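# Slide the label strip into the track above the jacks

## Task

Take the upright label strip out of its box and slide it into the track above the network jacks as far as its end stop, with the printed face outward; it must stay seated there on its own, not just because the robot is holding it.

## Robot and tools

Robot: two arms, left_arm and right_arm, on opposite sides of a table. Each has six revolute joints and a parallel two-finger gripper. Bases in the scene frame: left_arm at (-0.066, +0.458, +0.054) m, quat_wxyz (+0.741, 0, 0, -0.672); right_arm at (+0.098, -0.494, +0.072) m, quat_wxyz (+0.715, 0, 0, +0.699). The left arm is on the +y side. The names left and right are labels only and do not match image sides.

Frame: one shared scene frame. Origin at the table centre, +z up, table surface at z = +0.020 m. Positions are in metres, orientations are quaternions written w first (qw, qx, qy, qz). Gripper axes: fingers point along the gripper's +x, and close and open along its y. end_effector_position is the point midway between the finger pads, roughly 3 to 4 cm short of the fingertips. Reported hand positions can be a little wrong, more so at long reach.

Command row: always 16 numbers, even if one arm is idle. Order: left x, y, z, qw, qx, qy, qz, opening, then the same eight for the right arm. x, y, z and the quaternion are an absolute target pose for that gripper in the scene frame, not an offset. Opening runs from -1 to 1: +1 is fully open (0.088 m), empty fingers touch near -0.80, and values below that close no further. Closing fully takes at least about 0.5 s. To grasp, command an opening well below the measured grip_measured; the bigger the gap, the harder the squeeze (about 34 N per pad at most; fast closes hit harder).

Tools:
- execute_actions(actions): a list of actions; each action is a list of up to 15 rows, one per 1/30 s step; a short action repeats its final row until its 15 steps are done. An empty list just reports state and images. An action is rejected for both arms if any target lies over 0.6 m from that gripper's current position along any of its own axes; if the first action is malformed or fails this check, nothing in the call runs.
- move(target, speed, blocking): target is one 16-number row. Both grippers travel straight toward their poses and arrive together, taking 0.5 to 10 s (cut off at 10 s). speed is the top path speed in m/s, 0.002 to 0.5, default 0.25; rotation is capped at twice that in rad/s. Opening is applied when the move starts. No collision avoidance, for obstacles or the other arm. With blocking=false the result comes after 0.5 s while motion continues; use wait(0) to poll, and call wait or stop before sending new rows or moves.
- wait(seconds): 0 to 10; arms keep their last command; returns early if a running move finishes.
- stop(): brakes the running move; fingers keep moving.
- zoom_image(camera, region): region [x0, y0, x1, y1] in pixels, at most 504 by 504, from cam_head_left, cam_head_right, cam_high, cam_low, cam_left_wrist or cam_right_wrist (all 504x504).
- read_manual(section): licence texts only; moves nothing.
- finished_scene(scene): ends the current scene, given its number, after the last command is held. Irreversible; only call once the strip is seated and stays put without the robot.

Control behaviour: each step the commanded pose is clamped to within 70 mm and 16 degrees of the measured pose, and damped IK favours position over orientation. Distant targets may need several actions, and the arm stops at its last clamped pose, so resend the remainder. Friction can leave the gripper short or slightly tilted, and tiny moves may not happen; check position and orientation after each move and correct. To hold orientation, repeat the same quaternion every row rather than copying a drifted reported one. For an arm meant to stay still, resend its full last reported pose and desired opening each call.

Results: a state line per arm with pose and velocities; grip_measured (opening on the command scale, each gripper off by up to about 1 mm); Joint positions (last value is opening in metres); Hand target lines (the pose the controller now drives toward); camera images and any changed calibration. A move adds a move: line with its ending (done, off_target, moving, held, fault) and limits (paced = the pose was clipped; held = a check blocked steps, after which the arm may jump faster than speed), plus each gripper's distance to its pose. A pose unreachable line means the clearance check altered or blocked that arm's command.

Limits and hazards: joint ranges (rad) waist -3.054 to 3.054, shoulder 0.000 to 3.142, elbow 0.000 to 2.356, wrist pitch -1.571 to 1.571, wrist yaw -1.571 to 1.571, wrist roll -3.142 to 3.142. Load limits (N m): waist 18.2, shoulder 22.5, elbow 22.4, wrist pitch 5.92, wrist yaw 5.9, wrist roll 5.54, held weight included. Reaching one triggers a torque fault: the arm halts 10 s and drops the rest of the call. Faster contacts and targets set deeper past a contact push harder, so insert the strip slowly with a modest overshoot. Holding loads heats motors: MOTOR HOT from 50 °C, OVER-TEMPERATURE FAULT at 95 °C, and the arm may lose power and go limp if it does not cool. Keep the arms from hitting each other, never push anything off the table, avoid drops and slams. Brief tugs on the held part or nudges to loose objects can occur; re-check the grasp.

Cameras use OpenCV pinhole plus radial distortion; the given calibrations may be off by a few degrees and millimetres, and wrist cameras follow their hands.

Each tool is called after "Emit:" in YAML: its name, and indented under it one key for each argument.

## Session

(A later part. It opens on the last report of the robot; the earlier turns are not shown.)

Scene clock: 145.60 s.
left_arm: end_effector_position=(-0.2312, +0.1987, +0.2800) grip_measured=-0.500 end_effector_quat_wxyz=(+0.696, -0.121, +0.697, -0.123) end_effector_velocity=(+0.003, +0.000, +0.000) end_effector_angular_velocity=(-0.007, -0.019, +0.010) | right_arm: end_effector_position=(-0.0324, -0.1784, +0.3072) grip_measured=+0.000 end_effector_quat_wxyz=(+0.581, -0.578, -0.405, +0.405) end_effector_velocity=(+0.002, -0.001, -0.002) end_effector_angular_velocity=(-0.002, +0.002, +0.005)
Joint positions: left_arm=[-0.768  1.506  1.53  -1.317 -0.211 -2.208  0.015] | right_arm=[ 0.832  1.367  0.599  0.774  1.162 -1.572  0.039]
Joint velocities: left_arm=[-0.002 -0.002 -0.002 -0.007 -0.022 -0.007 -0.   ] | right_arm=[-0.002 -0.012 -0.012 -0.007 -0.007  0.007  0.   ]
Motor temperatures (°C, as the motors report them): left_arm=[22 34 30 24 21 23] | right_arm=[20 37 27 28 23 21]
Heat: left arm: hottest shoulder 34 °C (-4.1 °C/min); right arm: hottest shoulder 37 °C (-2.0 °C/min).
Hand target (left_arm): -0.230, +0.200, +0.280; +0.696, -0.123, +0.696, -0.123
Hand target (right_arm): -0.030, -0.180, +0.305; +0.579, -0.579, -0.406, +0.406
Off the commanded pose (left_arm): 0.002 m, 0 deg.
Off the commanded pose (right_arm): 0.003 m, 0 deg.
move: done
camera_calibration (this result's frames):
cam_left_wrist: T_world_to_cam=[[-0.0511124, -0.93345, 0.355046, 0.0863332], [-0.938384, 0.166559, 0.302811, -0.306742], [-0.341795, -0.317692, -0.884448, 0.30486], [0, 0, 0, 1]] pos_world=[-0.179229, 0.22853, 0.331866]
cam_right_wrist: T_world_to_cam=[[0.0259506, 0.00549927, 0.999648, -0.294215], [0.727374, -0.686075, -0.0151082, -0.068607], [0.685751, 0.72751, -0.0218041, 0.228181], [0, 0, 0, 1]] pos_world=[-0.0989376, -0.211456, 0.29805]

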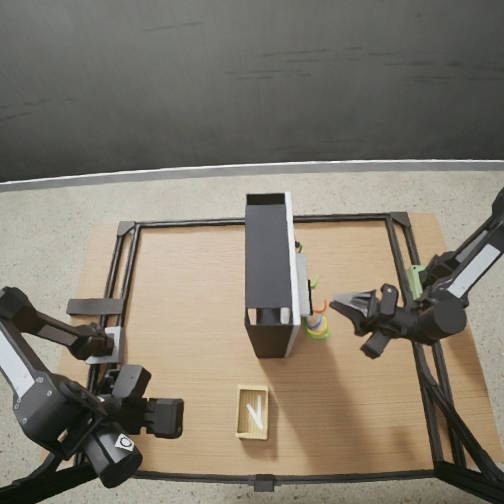

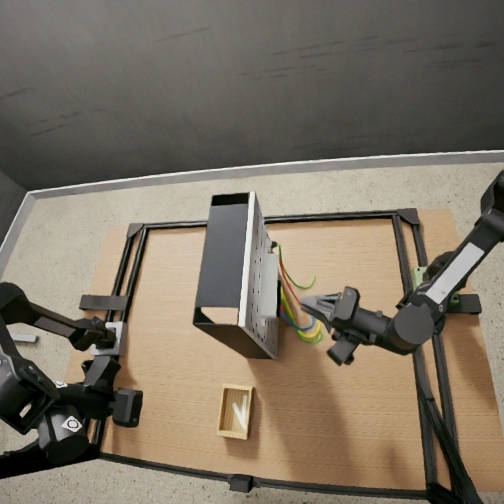

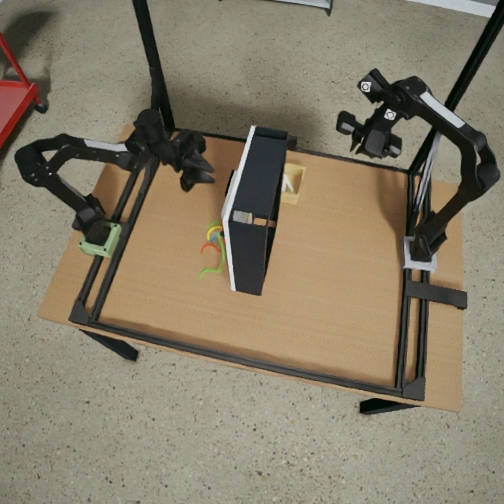

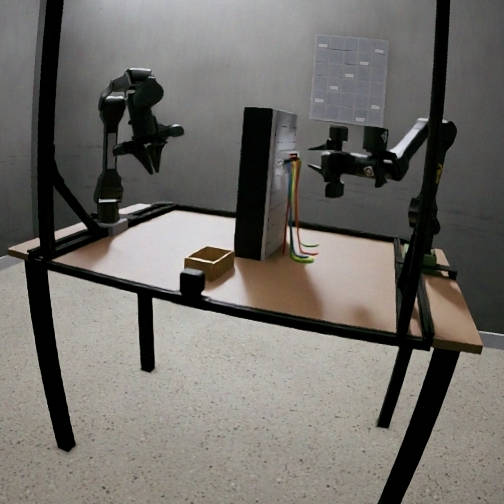

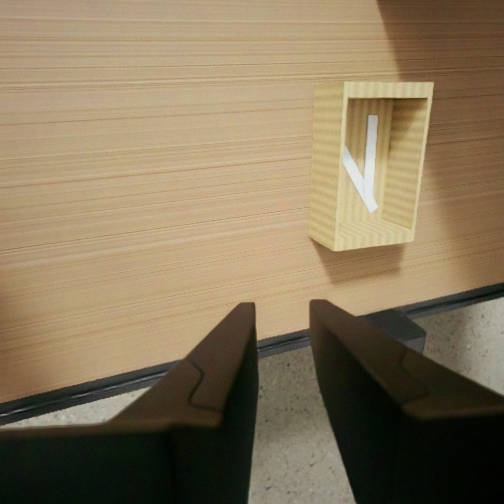

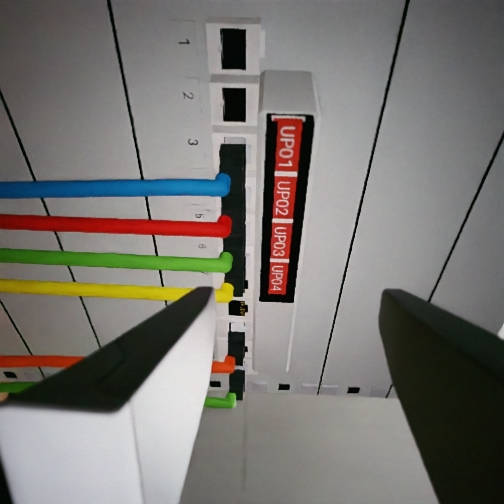

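Emit:
move:
  target: [-0.23,0.2,0.28,0.696,-0.123,0.696,-0.123,-0.5,-0.09,-0.15,0.3056,0.579,-0.579,-0.4056,0.4056,-0.85]
  speed: 0.1

Emit:
move:
  target: [-0.23,0.2,0.28,0.696,-0.123,0.696,-0.123,-0.5,-0.082,-0.125,0.3056,0.579,-0.579,-0.4056,0.4056,-0.85]
  speed: 0.05

Emit:
move:
  target: [-0.23,0.2,0.28,0.696,-0.123,0.696,-0.123,-0.5,-0.054,-0.1285,0.3056,0.579,-0.579,-0.4056,0.4056,-0.85]
  speed: 0.02

Emit:
move:
  target: [-0.23,0.2,0.28,0.696,-0.123,0.696,-0.123,-0.5,-0.075,-0.18,0.3056,0.579,-0.579,-0.4056,0.4056,-0.85]
  speed: 0.06

Emit:
zoom_image:
  camera: "cam_right_wrist"
  region: [230,180,350,300]

Scene clock: 158.50 s.
left_arm: end_effector_position=(-0.2311, +0.1988, +0.2799) grip_measured=-0.500 end_effector_quat_wxyz=(+0.696, -0.121, +0.697, -0.123) end_effector_velocity=(+0.007, +0.002, -0.001) end_effector_angular_velocity=(+0.004, -0.028, +0.015) | right_arm: end_effector_position=(-0.0874, -0.1517, +0.3055) grip_measured=-0.805 end_effector_quat_wxyz=(+0.577, -0.580, -0.407, +0.406) end_effector_velocity=(+0.003, -0.000, -0.003) end_effector_angular_velocity=(-0.017, -0.024, -0.024)
Joint positions: left_arm=[-0.768  1.506  1.53  -1.317 -0.211 -2.209  0.015] | right_arm=[ 0.89   1.601  0.805  0.794  1.212 -1.572  0.   ]
Joint velocities: left_arm=[ 0.002 -0.002 -0.002 -0.022 -0.022 -0.007 -0.   ] | right_arm=[-0.002  0.002  0.002 -0.022  0.022 -0.007  0.   ]
Motor temperatures (°C, as the motors report them): left_arm=[22 34 30 24 21 23] | right_arm=[20 36 26 28 23 21]
Heat: left arm: hottest shoulder 34 °C (-3.0 °C/min); right arm: hottest shoulder 36 °C (-3.0 °C/min).
Hand target (left_arm): -0.230, +0.200, +0.280; +0.696, -0.123, +0.696, -0.123
Hand target (right_arm): -0.090, -0.150, +0.306; +0.579, -0.579, -0.406, +0.406
Off the commanded pose (left_arm): 0.002 m, 0 deg.
Off the commanded pose (right_arm): 0.003 m, 0 deg.
move: done
camera_calibration (this result's frames):
cam_left_wrist: T_world_to_cam=[[-0.0508156, -0.933575, 0.354761, 0.0865884], [-0.938476, 0.166132, 0.30276, -0.306605], [-0.341586, -0.31755, -0.88458, 0.30484], [0, 0, 0, 1]] pos_world=[-0.179212, 0.228576, 0.331765]
cam_right_wrist: T_world_to_cam=[[0.0199888, 0.0111009, 0.999739, -0.290851], [0.732912, -0.680286, -0.00710008, -0.0114586], [0.68003, 0.732862, -0.0217341, 0.246664], [0, 0, 0, 1]] pos_world=[-0.153527, -0.185337, 0.296054]

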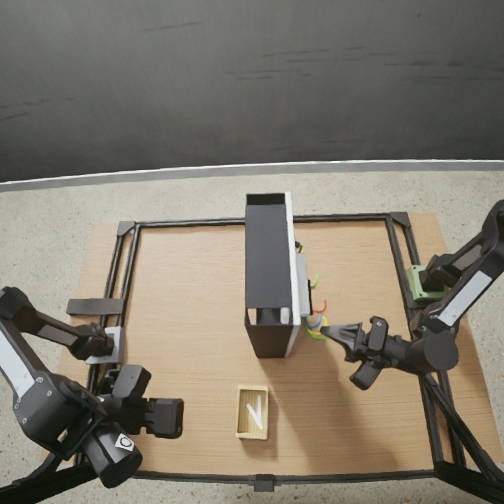

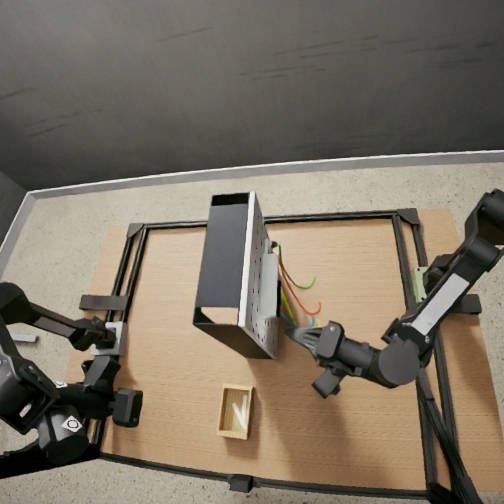

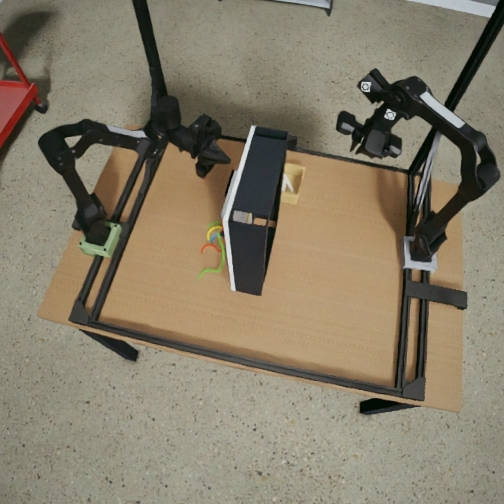

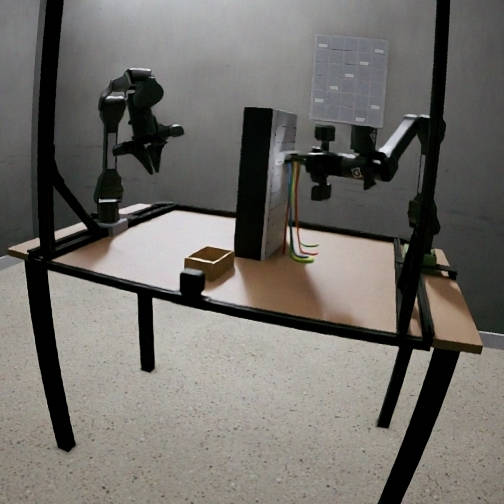

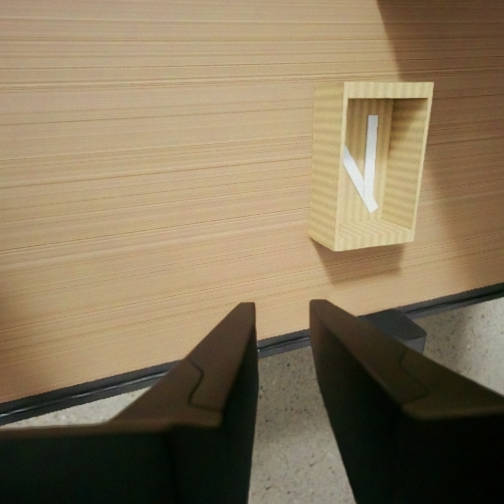

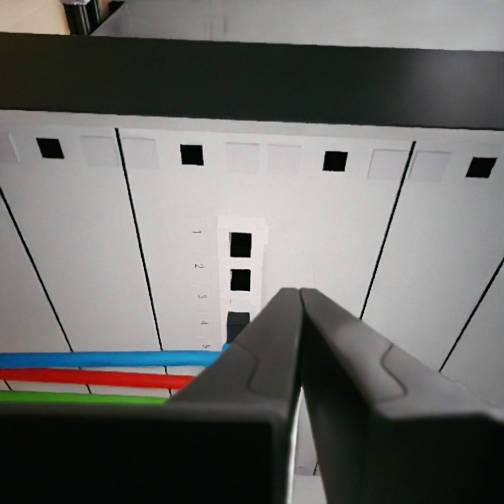

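Scene clock: 159.37 s.
left_arm: end_effector_position=(-0.2311, +0.1988, +0.2799) grip_measured=-0.500 end_effector_quat_wxyz=(+0.696, -0.121, +0.697, -0.123) end_effector_velocity=(+0.003, +0.002, +0.000) end_effector_angular_velocity=(-0.007, -0.019, +0.006) | right_arm: end_effector_position=(-0.0796, -0.1285, +0.3056) grip_measured=-0.805 end_effector_quat_wxyz=(+0.579, -0.580, -0.405, +0.404) end_effector_velocity=(-0.003, +0.002, -0.001) end_effector_angular_velocity=(-0.008, -0.012, +0.020)
Joint positions: left_arm=[-0.768  1.506  1.53  -1.317 -0.211 -2.209  0.015] | right_arm=[ 0.821  1.642  0.847  0.794  1.151 -1.572  0.   ]
Joint velocities: left_arm=[-0.007 -0.007 -0.007 -0.007 -0.022 -0.007  0.   ] | right_arm=[-0.002  0.002  0.002 -0.007 -0.022 -0.007  0.   ]
Motor temperatures (°C, as the motors report them): left_arm=[22 34 30 24 21 23] | right_arm=[20 36 27 28 23 21]
Heat: left arm: hottest shoulder 34 °C (-2.0 °C/min); right arm: hottest shoulder 36 °C (-3.0 °C/min).
Hand target (left_arm): -0.230, +0.200, +0.280; +0.696, -0.123, +0.696, -0.123
Hand target (right_arm): -0.082, -0.125, +0.306; +0.579, -0.579, -0.406, +0.405
Off the commanded pose (left_arm): 0.002 m, 0 deg.
Off the commanded pose (right_arm): 0.004 m, 0 deg.
move: done
camera_calibration (this result's frames):
cam_left_wrist: T_world_to_cam=[[-0.0508156, -0.933575, 0.354761, 0.0865884], [-0.938476, 0.166132, 0.30276, -0.306605], [-0.341586, -0.31755, -0.88458, 0.30484], [0, 0, 0, 1]] pos_world=[-0.179212, 0.228576, 0.331765]
cam_right_wrist: T_world_to_cam=[[0.02181, 0.00944617, 0.999718, -0.291465], [0.727425, -0.686123, -0.00938655, -0.00182188], [0.685841, 0.727424, -0.0218357, 0.224216], [0, 0, 0, 1]] pos_world=[-0.146094, -0.161597, 0.296261]

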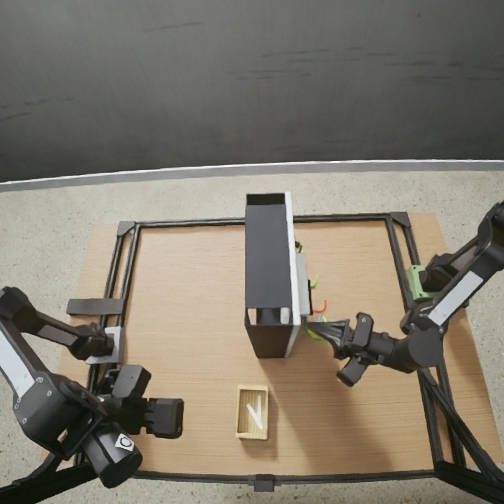

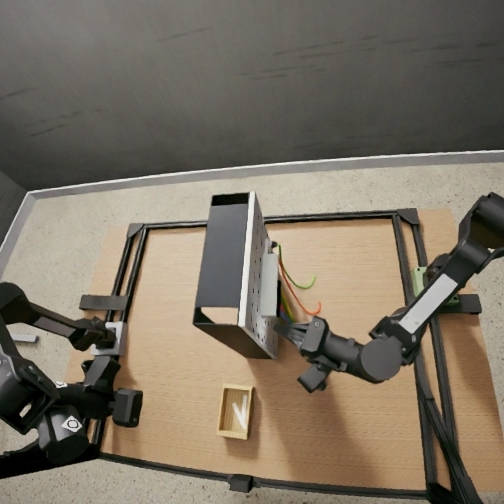

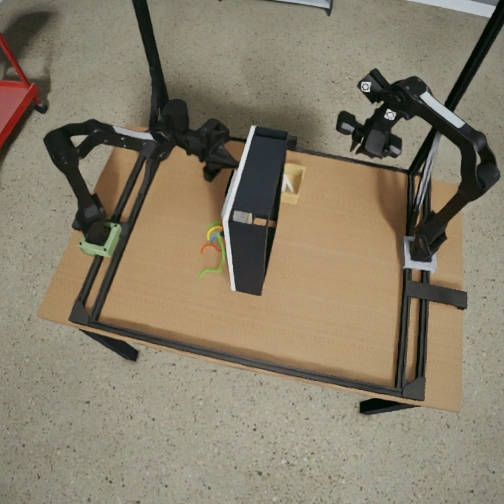

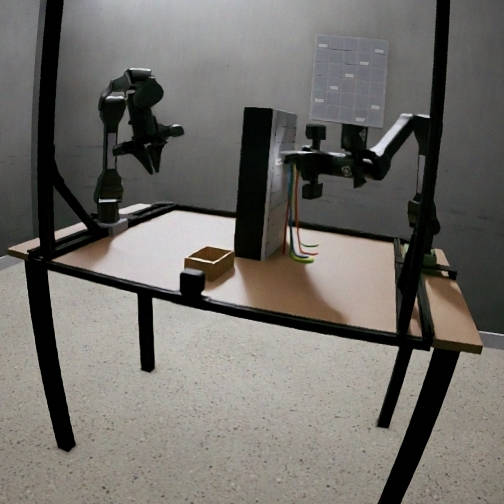

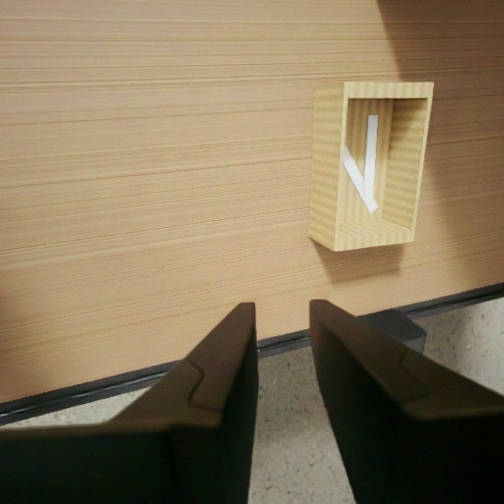

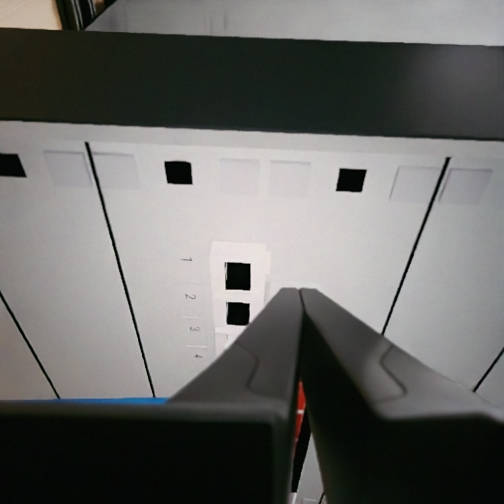

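Scene clock: 160.87 s.
left_arm: end_effector_position=(-0.2311, +0.1988, +0.2800) grip_measured=-0.500 end_effector_quat_wxyz=(+0.696, -0.121, +0.697, -0.123) end_effector_velocity=(+0.003, +0.004, -0.001) end_effector_angular_velocity=(+0.013, -0.017, +0.006) | right_arm: end_effector_position=(-0.0644, -0.1274, +0.3056) grip_measured=-0.805 end_effector_quat_wxyz=(+0.574, -0.575, -0.413, +0.413) end_effector_velocity=(-0.000, -0.000, +0.001) end_effector_angular_velocity=(-0.009, -0.023, +0.020)
Joint positions: left_arm=[-0.768  1.506  1.53  -1.317 -0.211 -2.209  0.015] | right_arm=[ 0.778  1.591  0.794  0.797  1.079 -1.572  0.   ]
Joint velocities: left_arm=[-0.002 -0.002 -0.002 -0.022 -0.007 -0.007 -0.   ] | right_arm=[-0.002 -0.012 -0.007 -0.007 -0.022 -0.022  0.   ]
Motor temperatures (°C, as the motors report them): left_arm=[22 34 30 24 21 23] | right_arm=[20 36 27 28 23 21]
Heat: left arm: hottest shoulder 34 °C (-2.0 °C/min); right arm: hottest shoulder 36 °C (-3.0 °C/min).
Hand target (left_arm): -0.230, +0.200, +0.280; +0.696, -0.123, +0.696, -0.123
Hand target (right_arm): -0.054, -0.128, +0.306; +0.579, -0.579, -0.406, +0.405
Off the commanded pose (left_arm): 0.002 m, 0 deg.
Off the commanded pose (right_arm): 0.010 m, 1 deg.
move: off_target (right_arm)
camera_calibration (this result's frames):
cam_left_wrist: T_world_to_cam=[[-0.0507315, -0.933469, 0.355052, 0.0865023], [-0.938404, 0.166223, 0.302932, -0.306667], [-0.341796, -0.317814, -0.884404, 0.304913], [0, 0, 0, 1]] pos_world=[-0.179171, 0.228628, 0.331852]
cam_right_wrist: T_world_to_cam=[[0.02153, 0.0100653, 0.999718, -0.291703], [0.746755, -0.665033, -0.00938649, -0.00824204], [0.664751, 0.746746, -0.0218345, 0.214066], [0, 0, 0, 1]] pos_world=[-0.129866, -0.162398, 0.296217]

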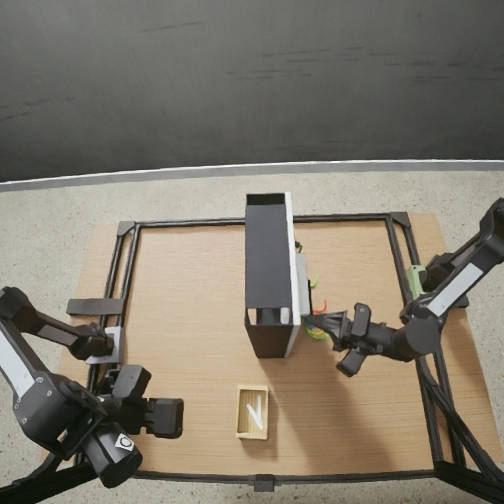

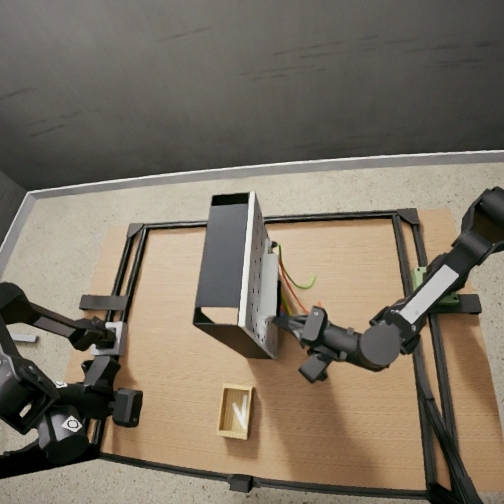

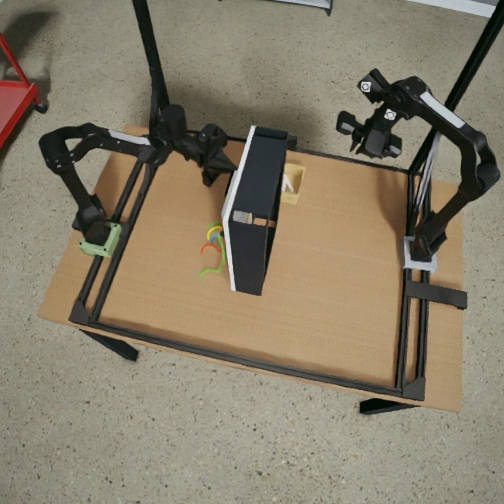

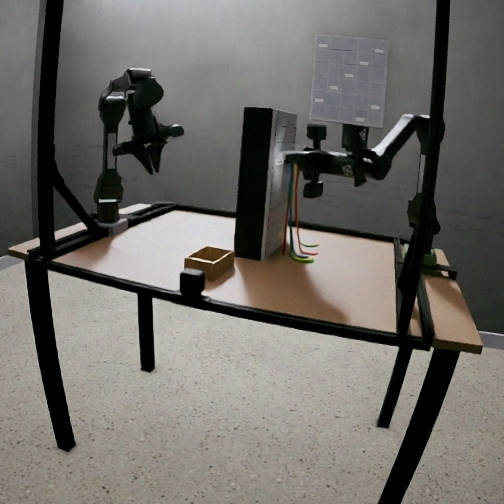

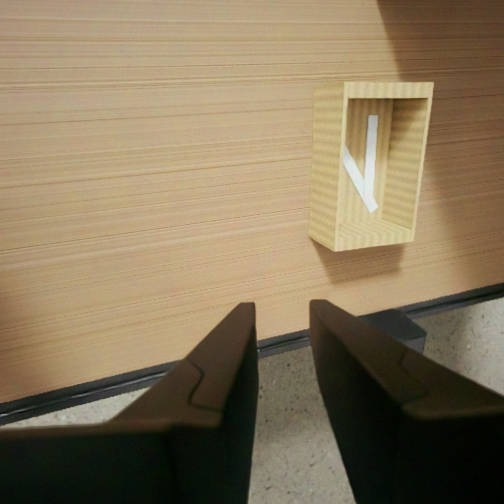

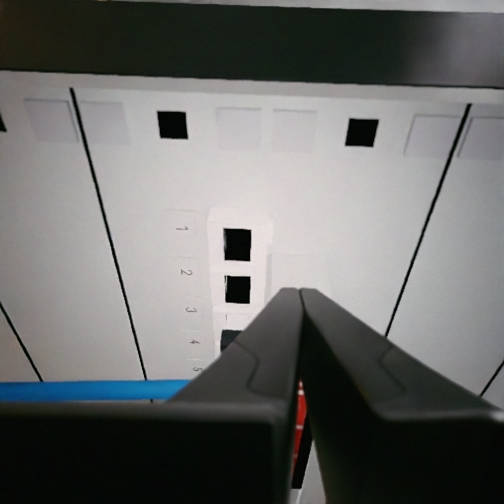

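Scene clock: 162.10 s.
left_arm: end_effector_position=(-0.2311, +0.1988, +0.2800) grip_measured=-0.500 end_effector_quat_wxyz=(+0.696, -0.121, +0.697, -0.123) end_effector_velocity=(+0.004, +0.001, +0.000) end_effector_angular_velocity=(-0.007, -0.024, -0.003) | right_arm: end_effector_position=(-0.0775, -0.1768, +0.3062) grip_measured=-0.805 end_effector_quat_wxyz=(+0.578, -0.578, -0.407, +0.407) end_effector_velocity=(+0.002, -0.002, -0.001) end_effector_angular_velocity=(-0.012, -0.026, -0.005)
Joint positions: left_arm=[-0.768  1.506  1.53  -1.317 -0.211 -2.209  0.015] | right_arm=[ 0.935  1.51   0.718  0.793  1.257 -1.571  0.   ]
Joint velocities: left_arm=[-0.002 -0.007 -0.007 -0.007 -0.022  0.007  0.   ] | right_arm=[ 0.002 -0.007 -0.007 -0.007  0.007 -0.022  0.   ]
Motor temperatures (°C, as the motors report them): left_arm=[22 34 30 24 21 23] | right_arm=[20 36 26 28 23 21]
Heat: left arm: hottest shoulder 34 °C (-2.0 °C/min); right arm: hottest shoulder 36 °C (-3.0 °C/min).
Hand target (left_arm): -0.230, +0.200, +0.280; +0.696, -0.123, +0.696, -0.123
Hand target (right_arm): -0.075, -0.180, +0.305; +0.579, -0.579, -0.405, +0.406
Off the commanded pose (left_arm): 0.002 m, 0 deg.
Off the commanded pose (right_arm): 0.004 m, 0 deg.
move: done
camera_calibration (this result's frames):
cam_left_wrist: T_world_to_cam=[[-0.0507315, -0.933469, 0.355052, 0.0865023], [-0.938404, 0.166223, 0.302932, -0.306667], [-0.341796, -0.317814, -0.884404, 0.304913], [0, 0, 0, 1]] pos_world=[-0.179171, 0.228628, 0.331852]
cam_right_wrist: T_world_to_cam=[[0.0234723, 0.0088736, 0.999685, -0.291647], [0.73288, -0.680266, -0.0111695, -0.0344933], [0.679953, 0.732911, -0.0224707, 0.25861], [0, 0, 0, 1]] pos_world=[-0.143717, -0.210415, 0.296981]

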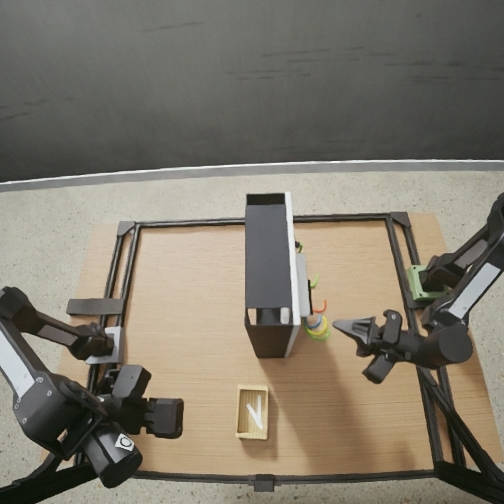

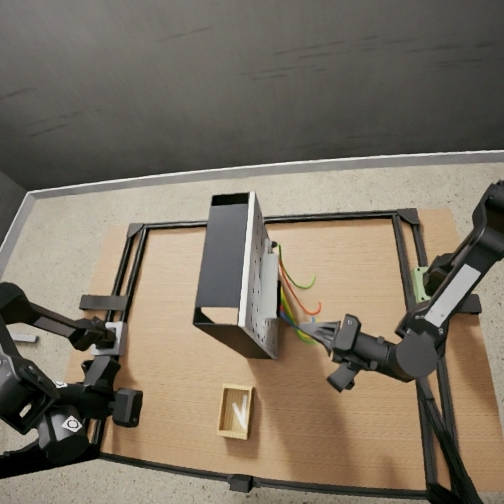

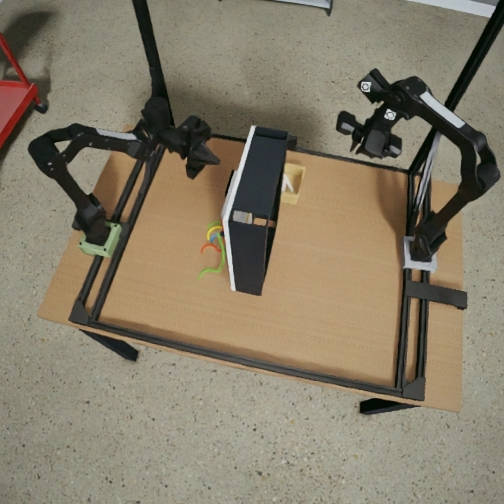

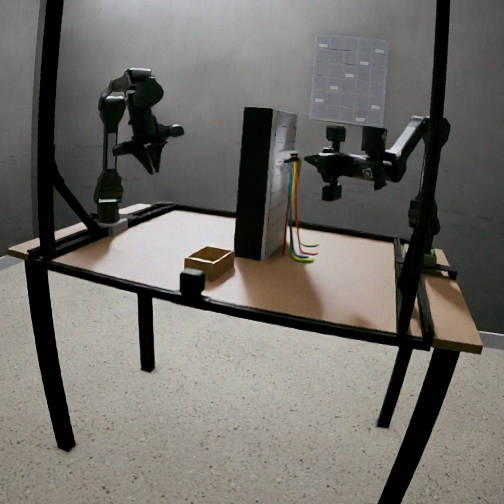

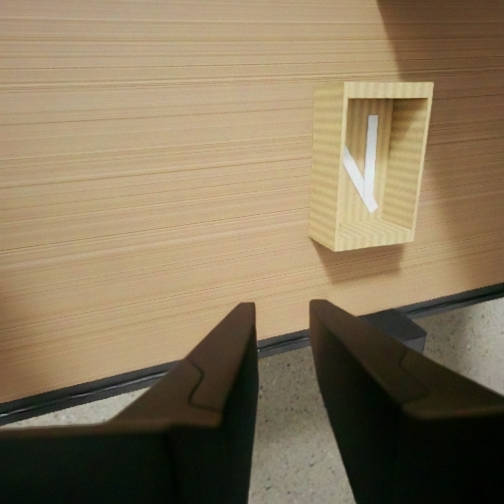

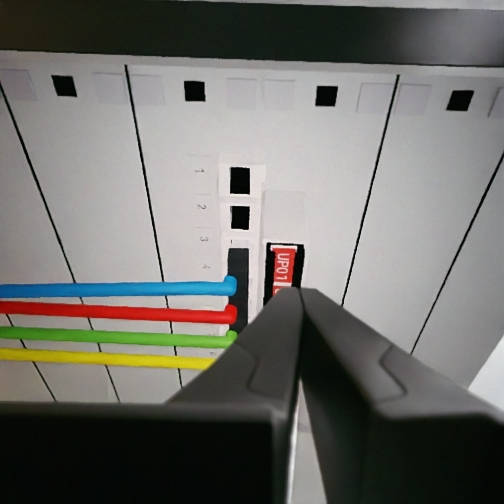

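Region (230, 180, 350, 300) of cam_right_wrist's 504x504 image, scaled by 4.200, with more detail than that image has.

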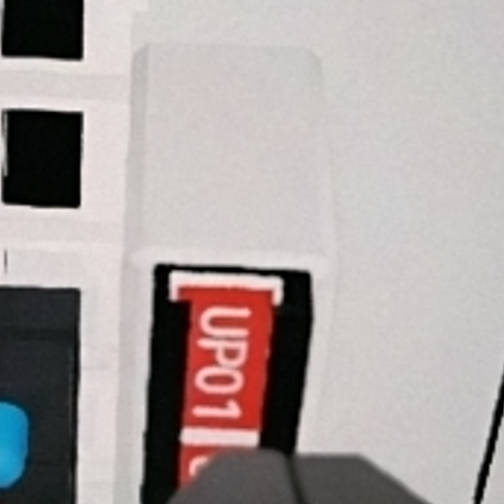

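Emit:
finished_scene:
  scene: 2

The scene is finished: the task was done.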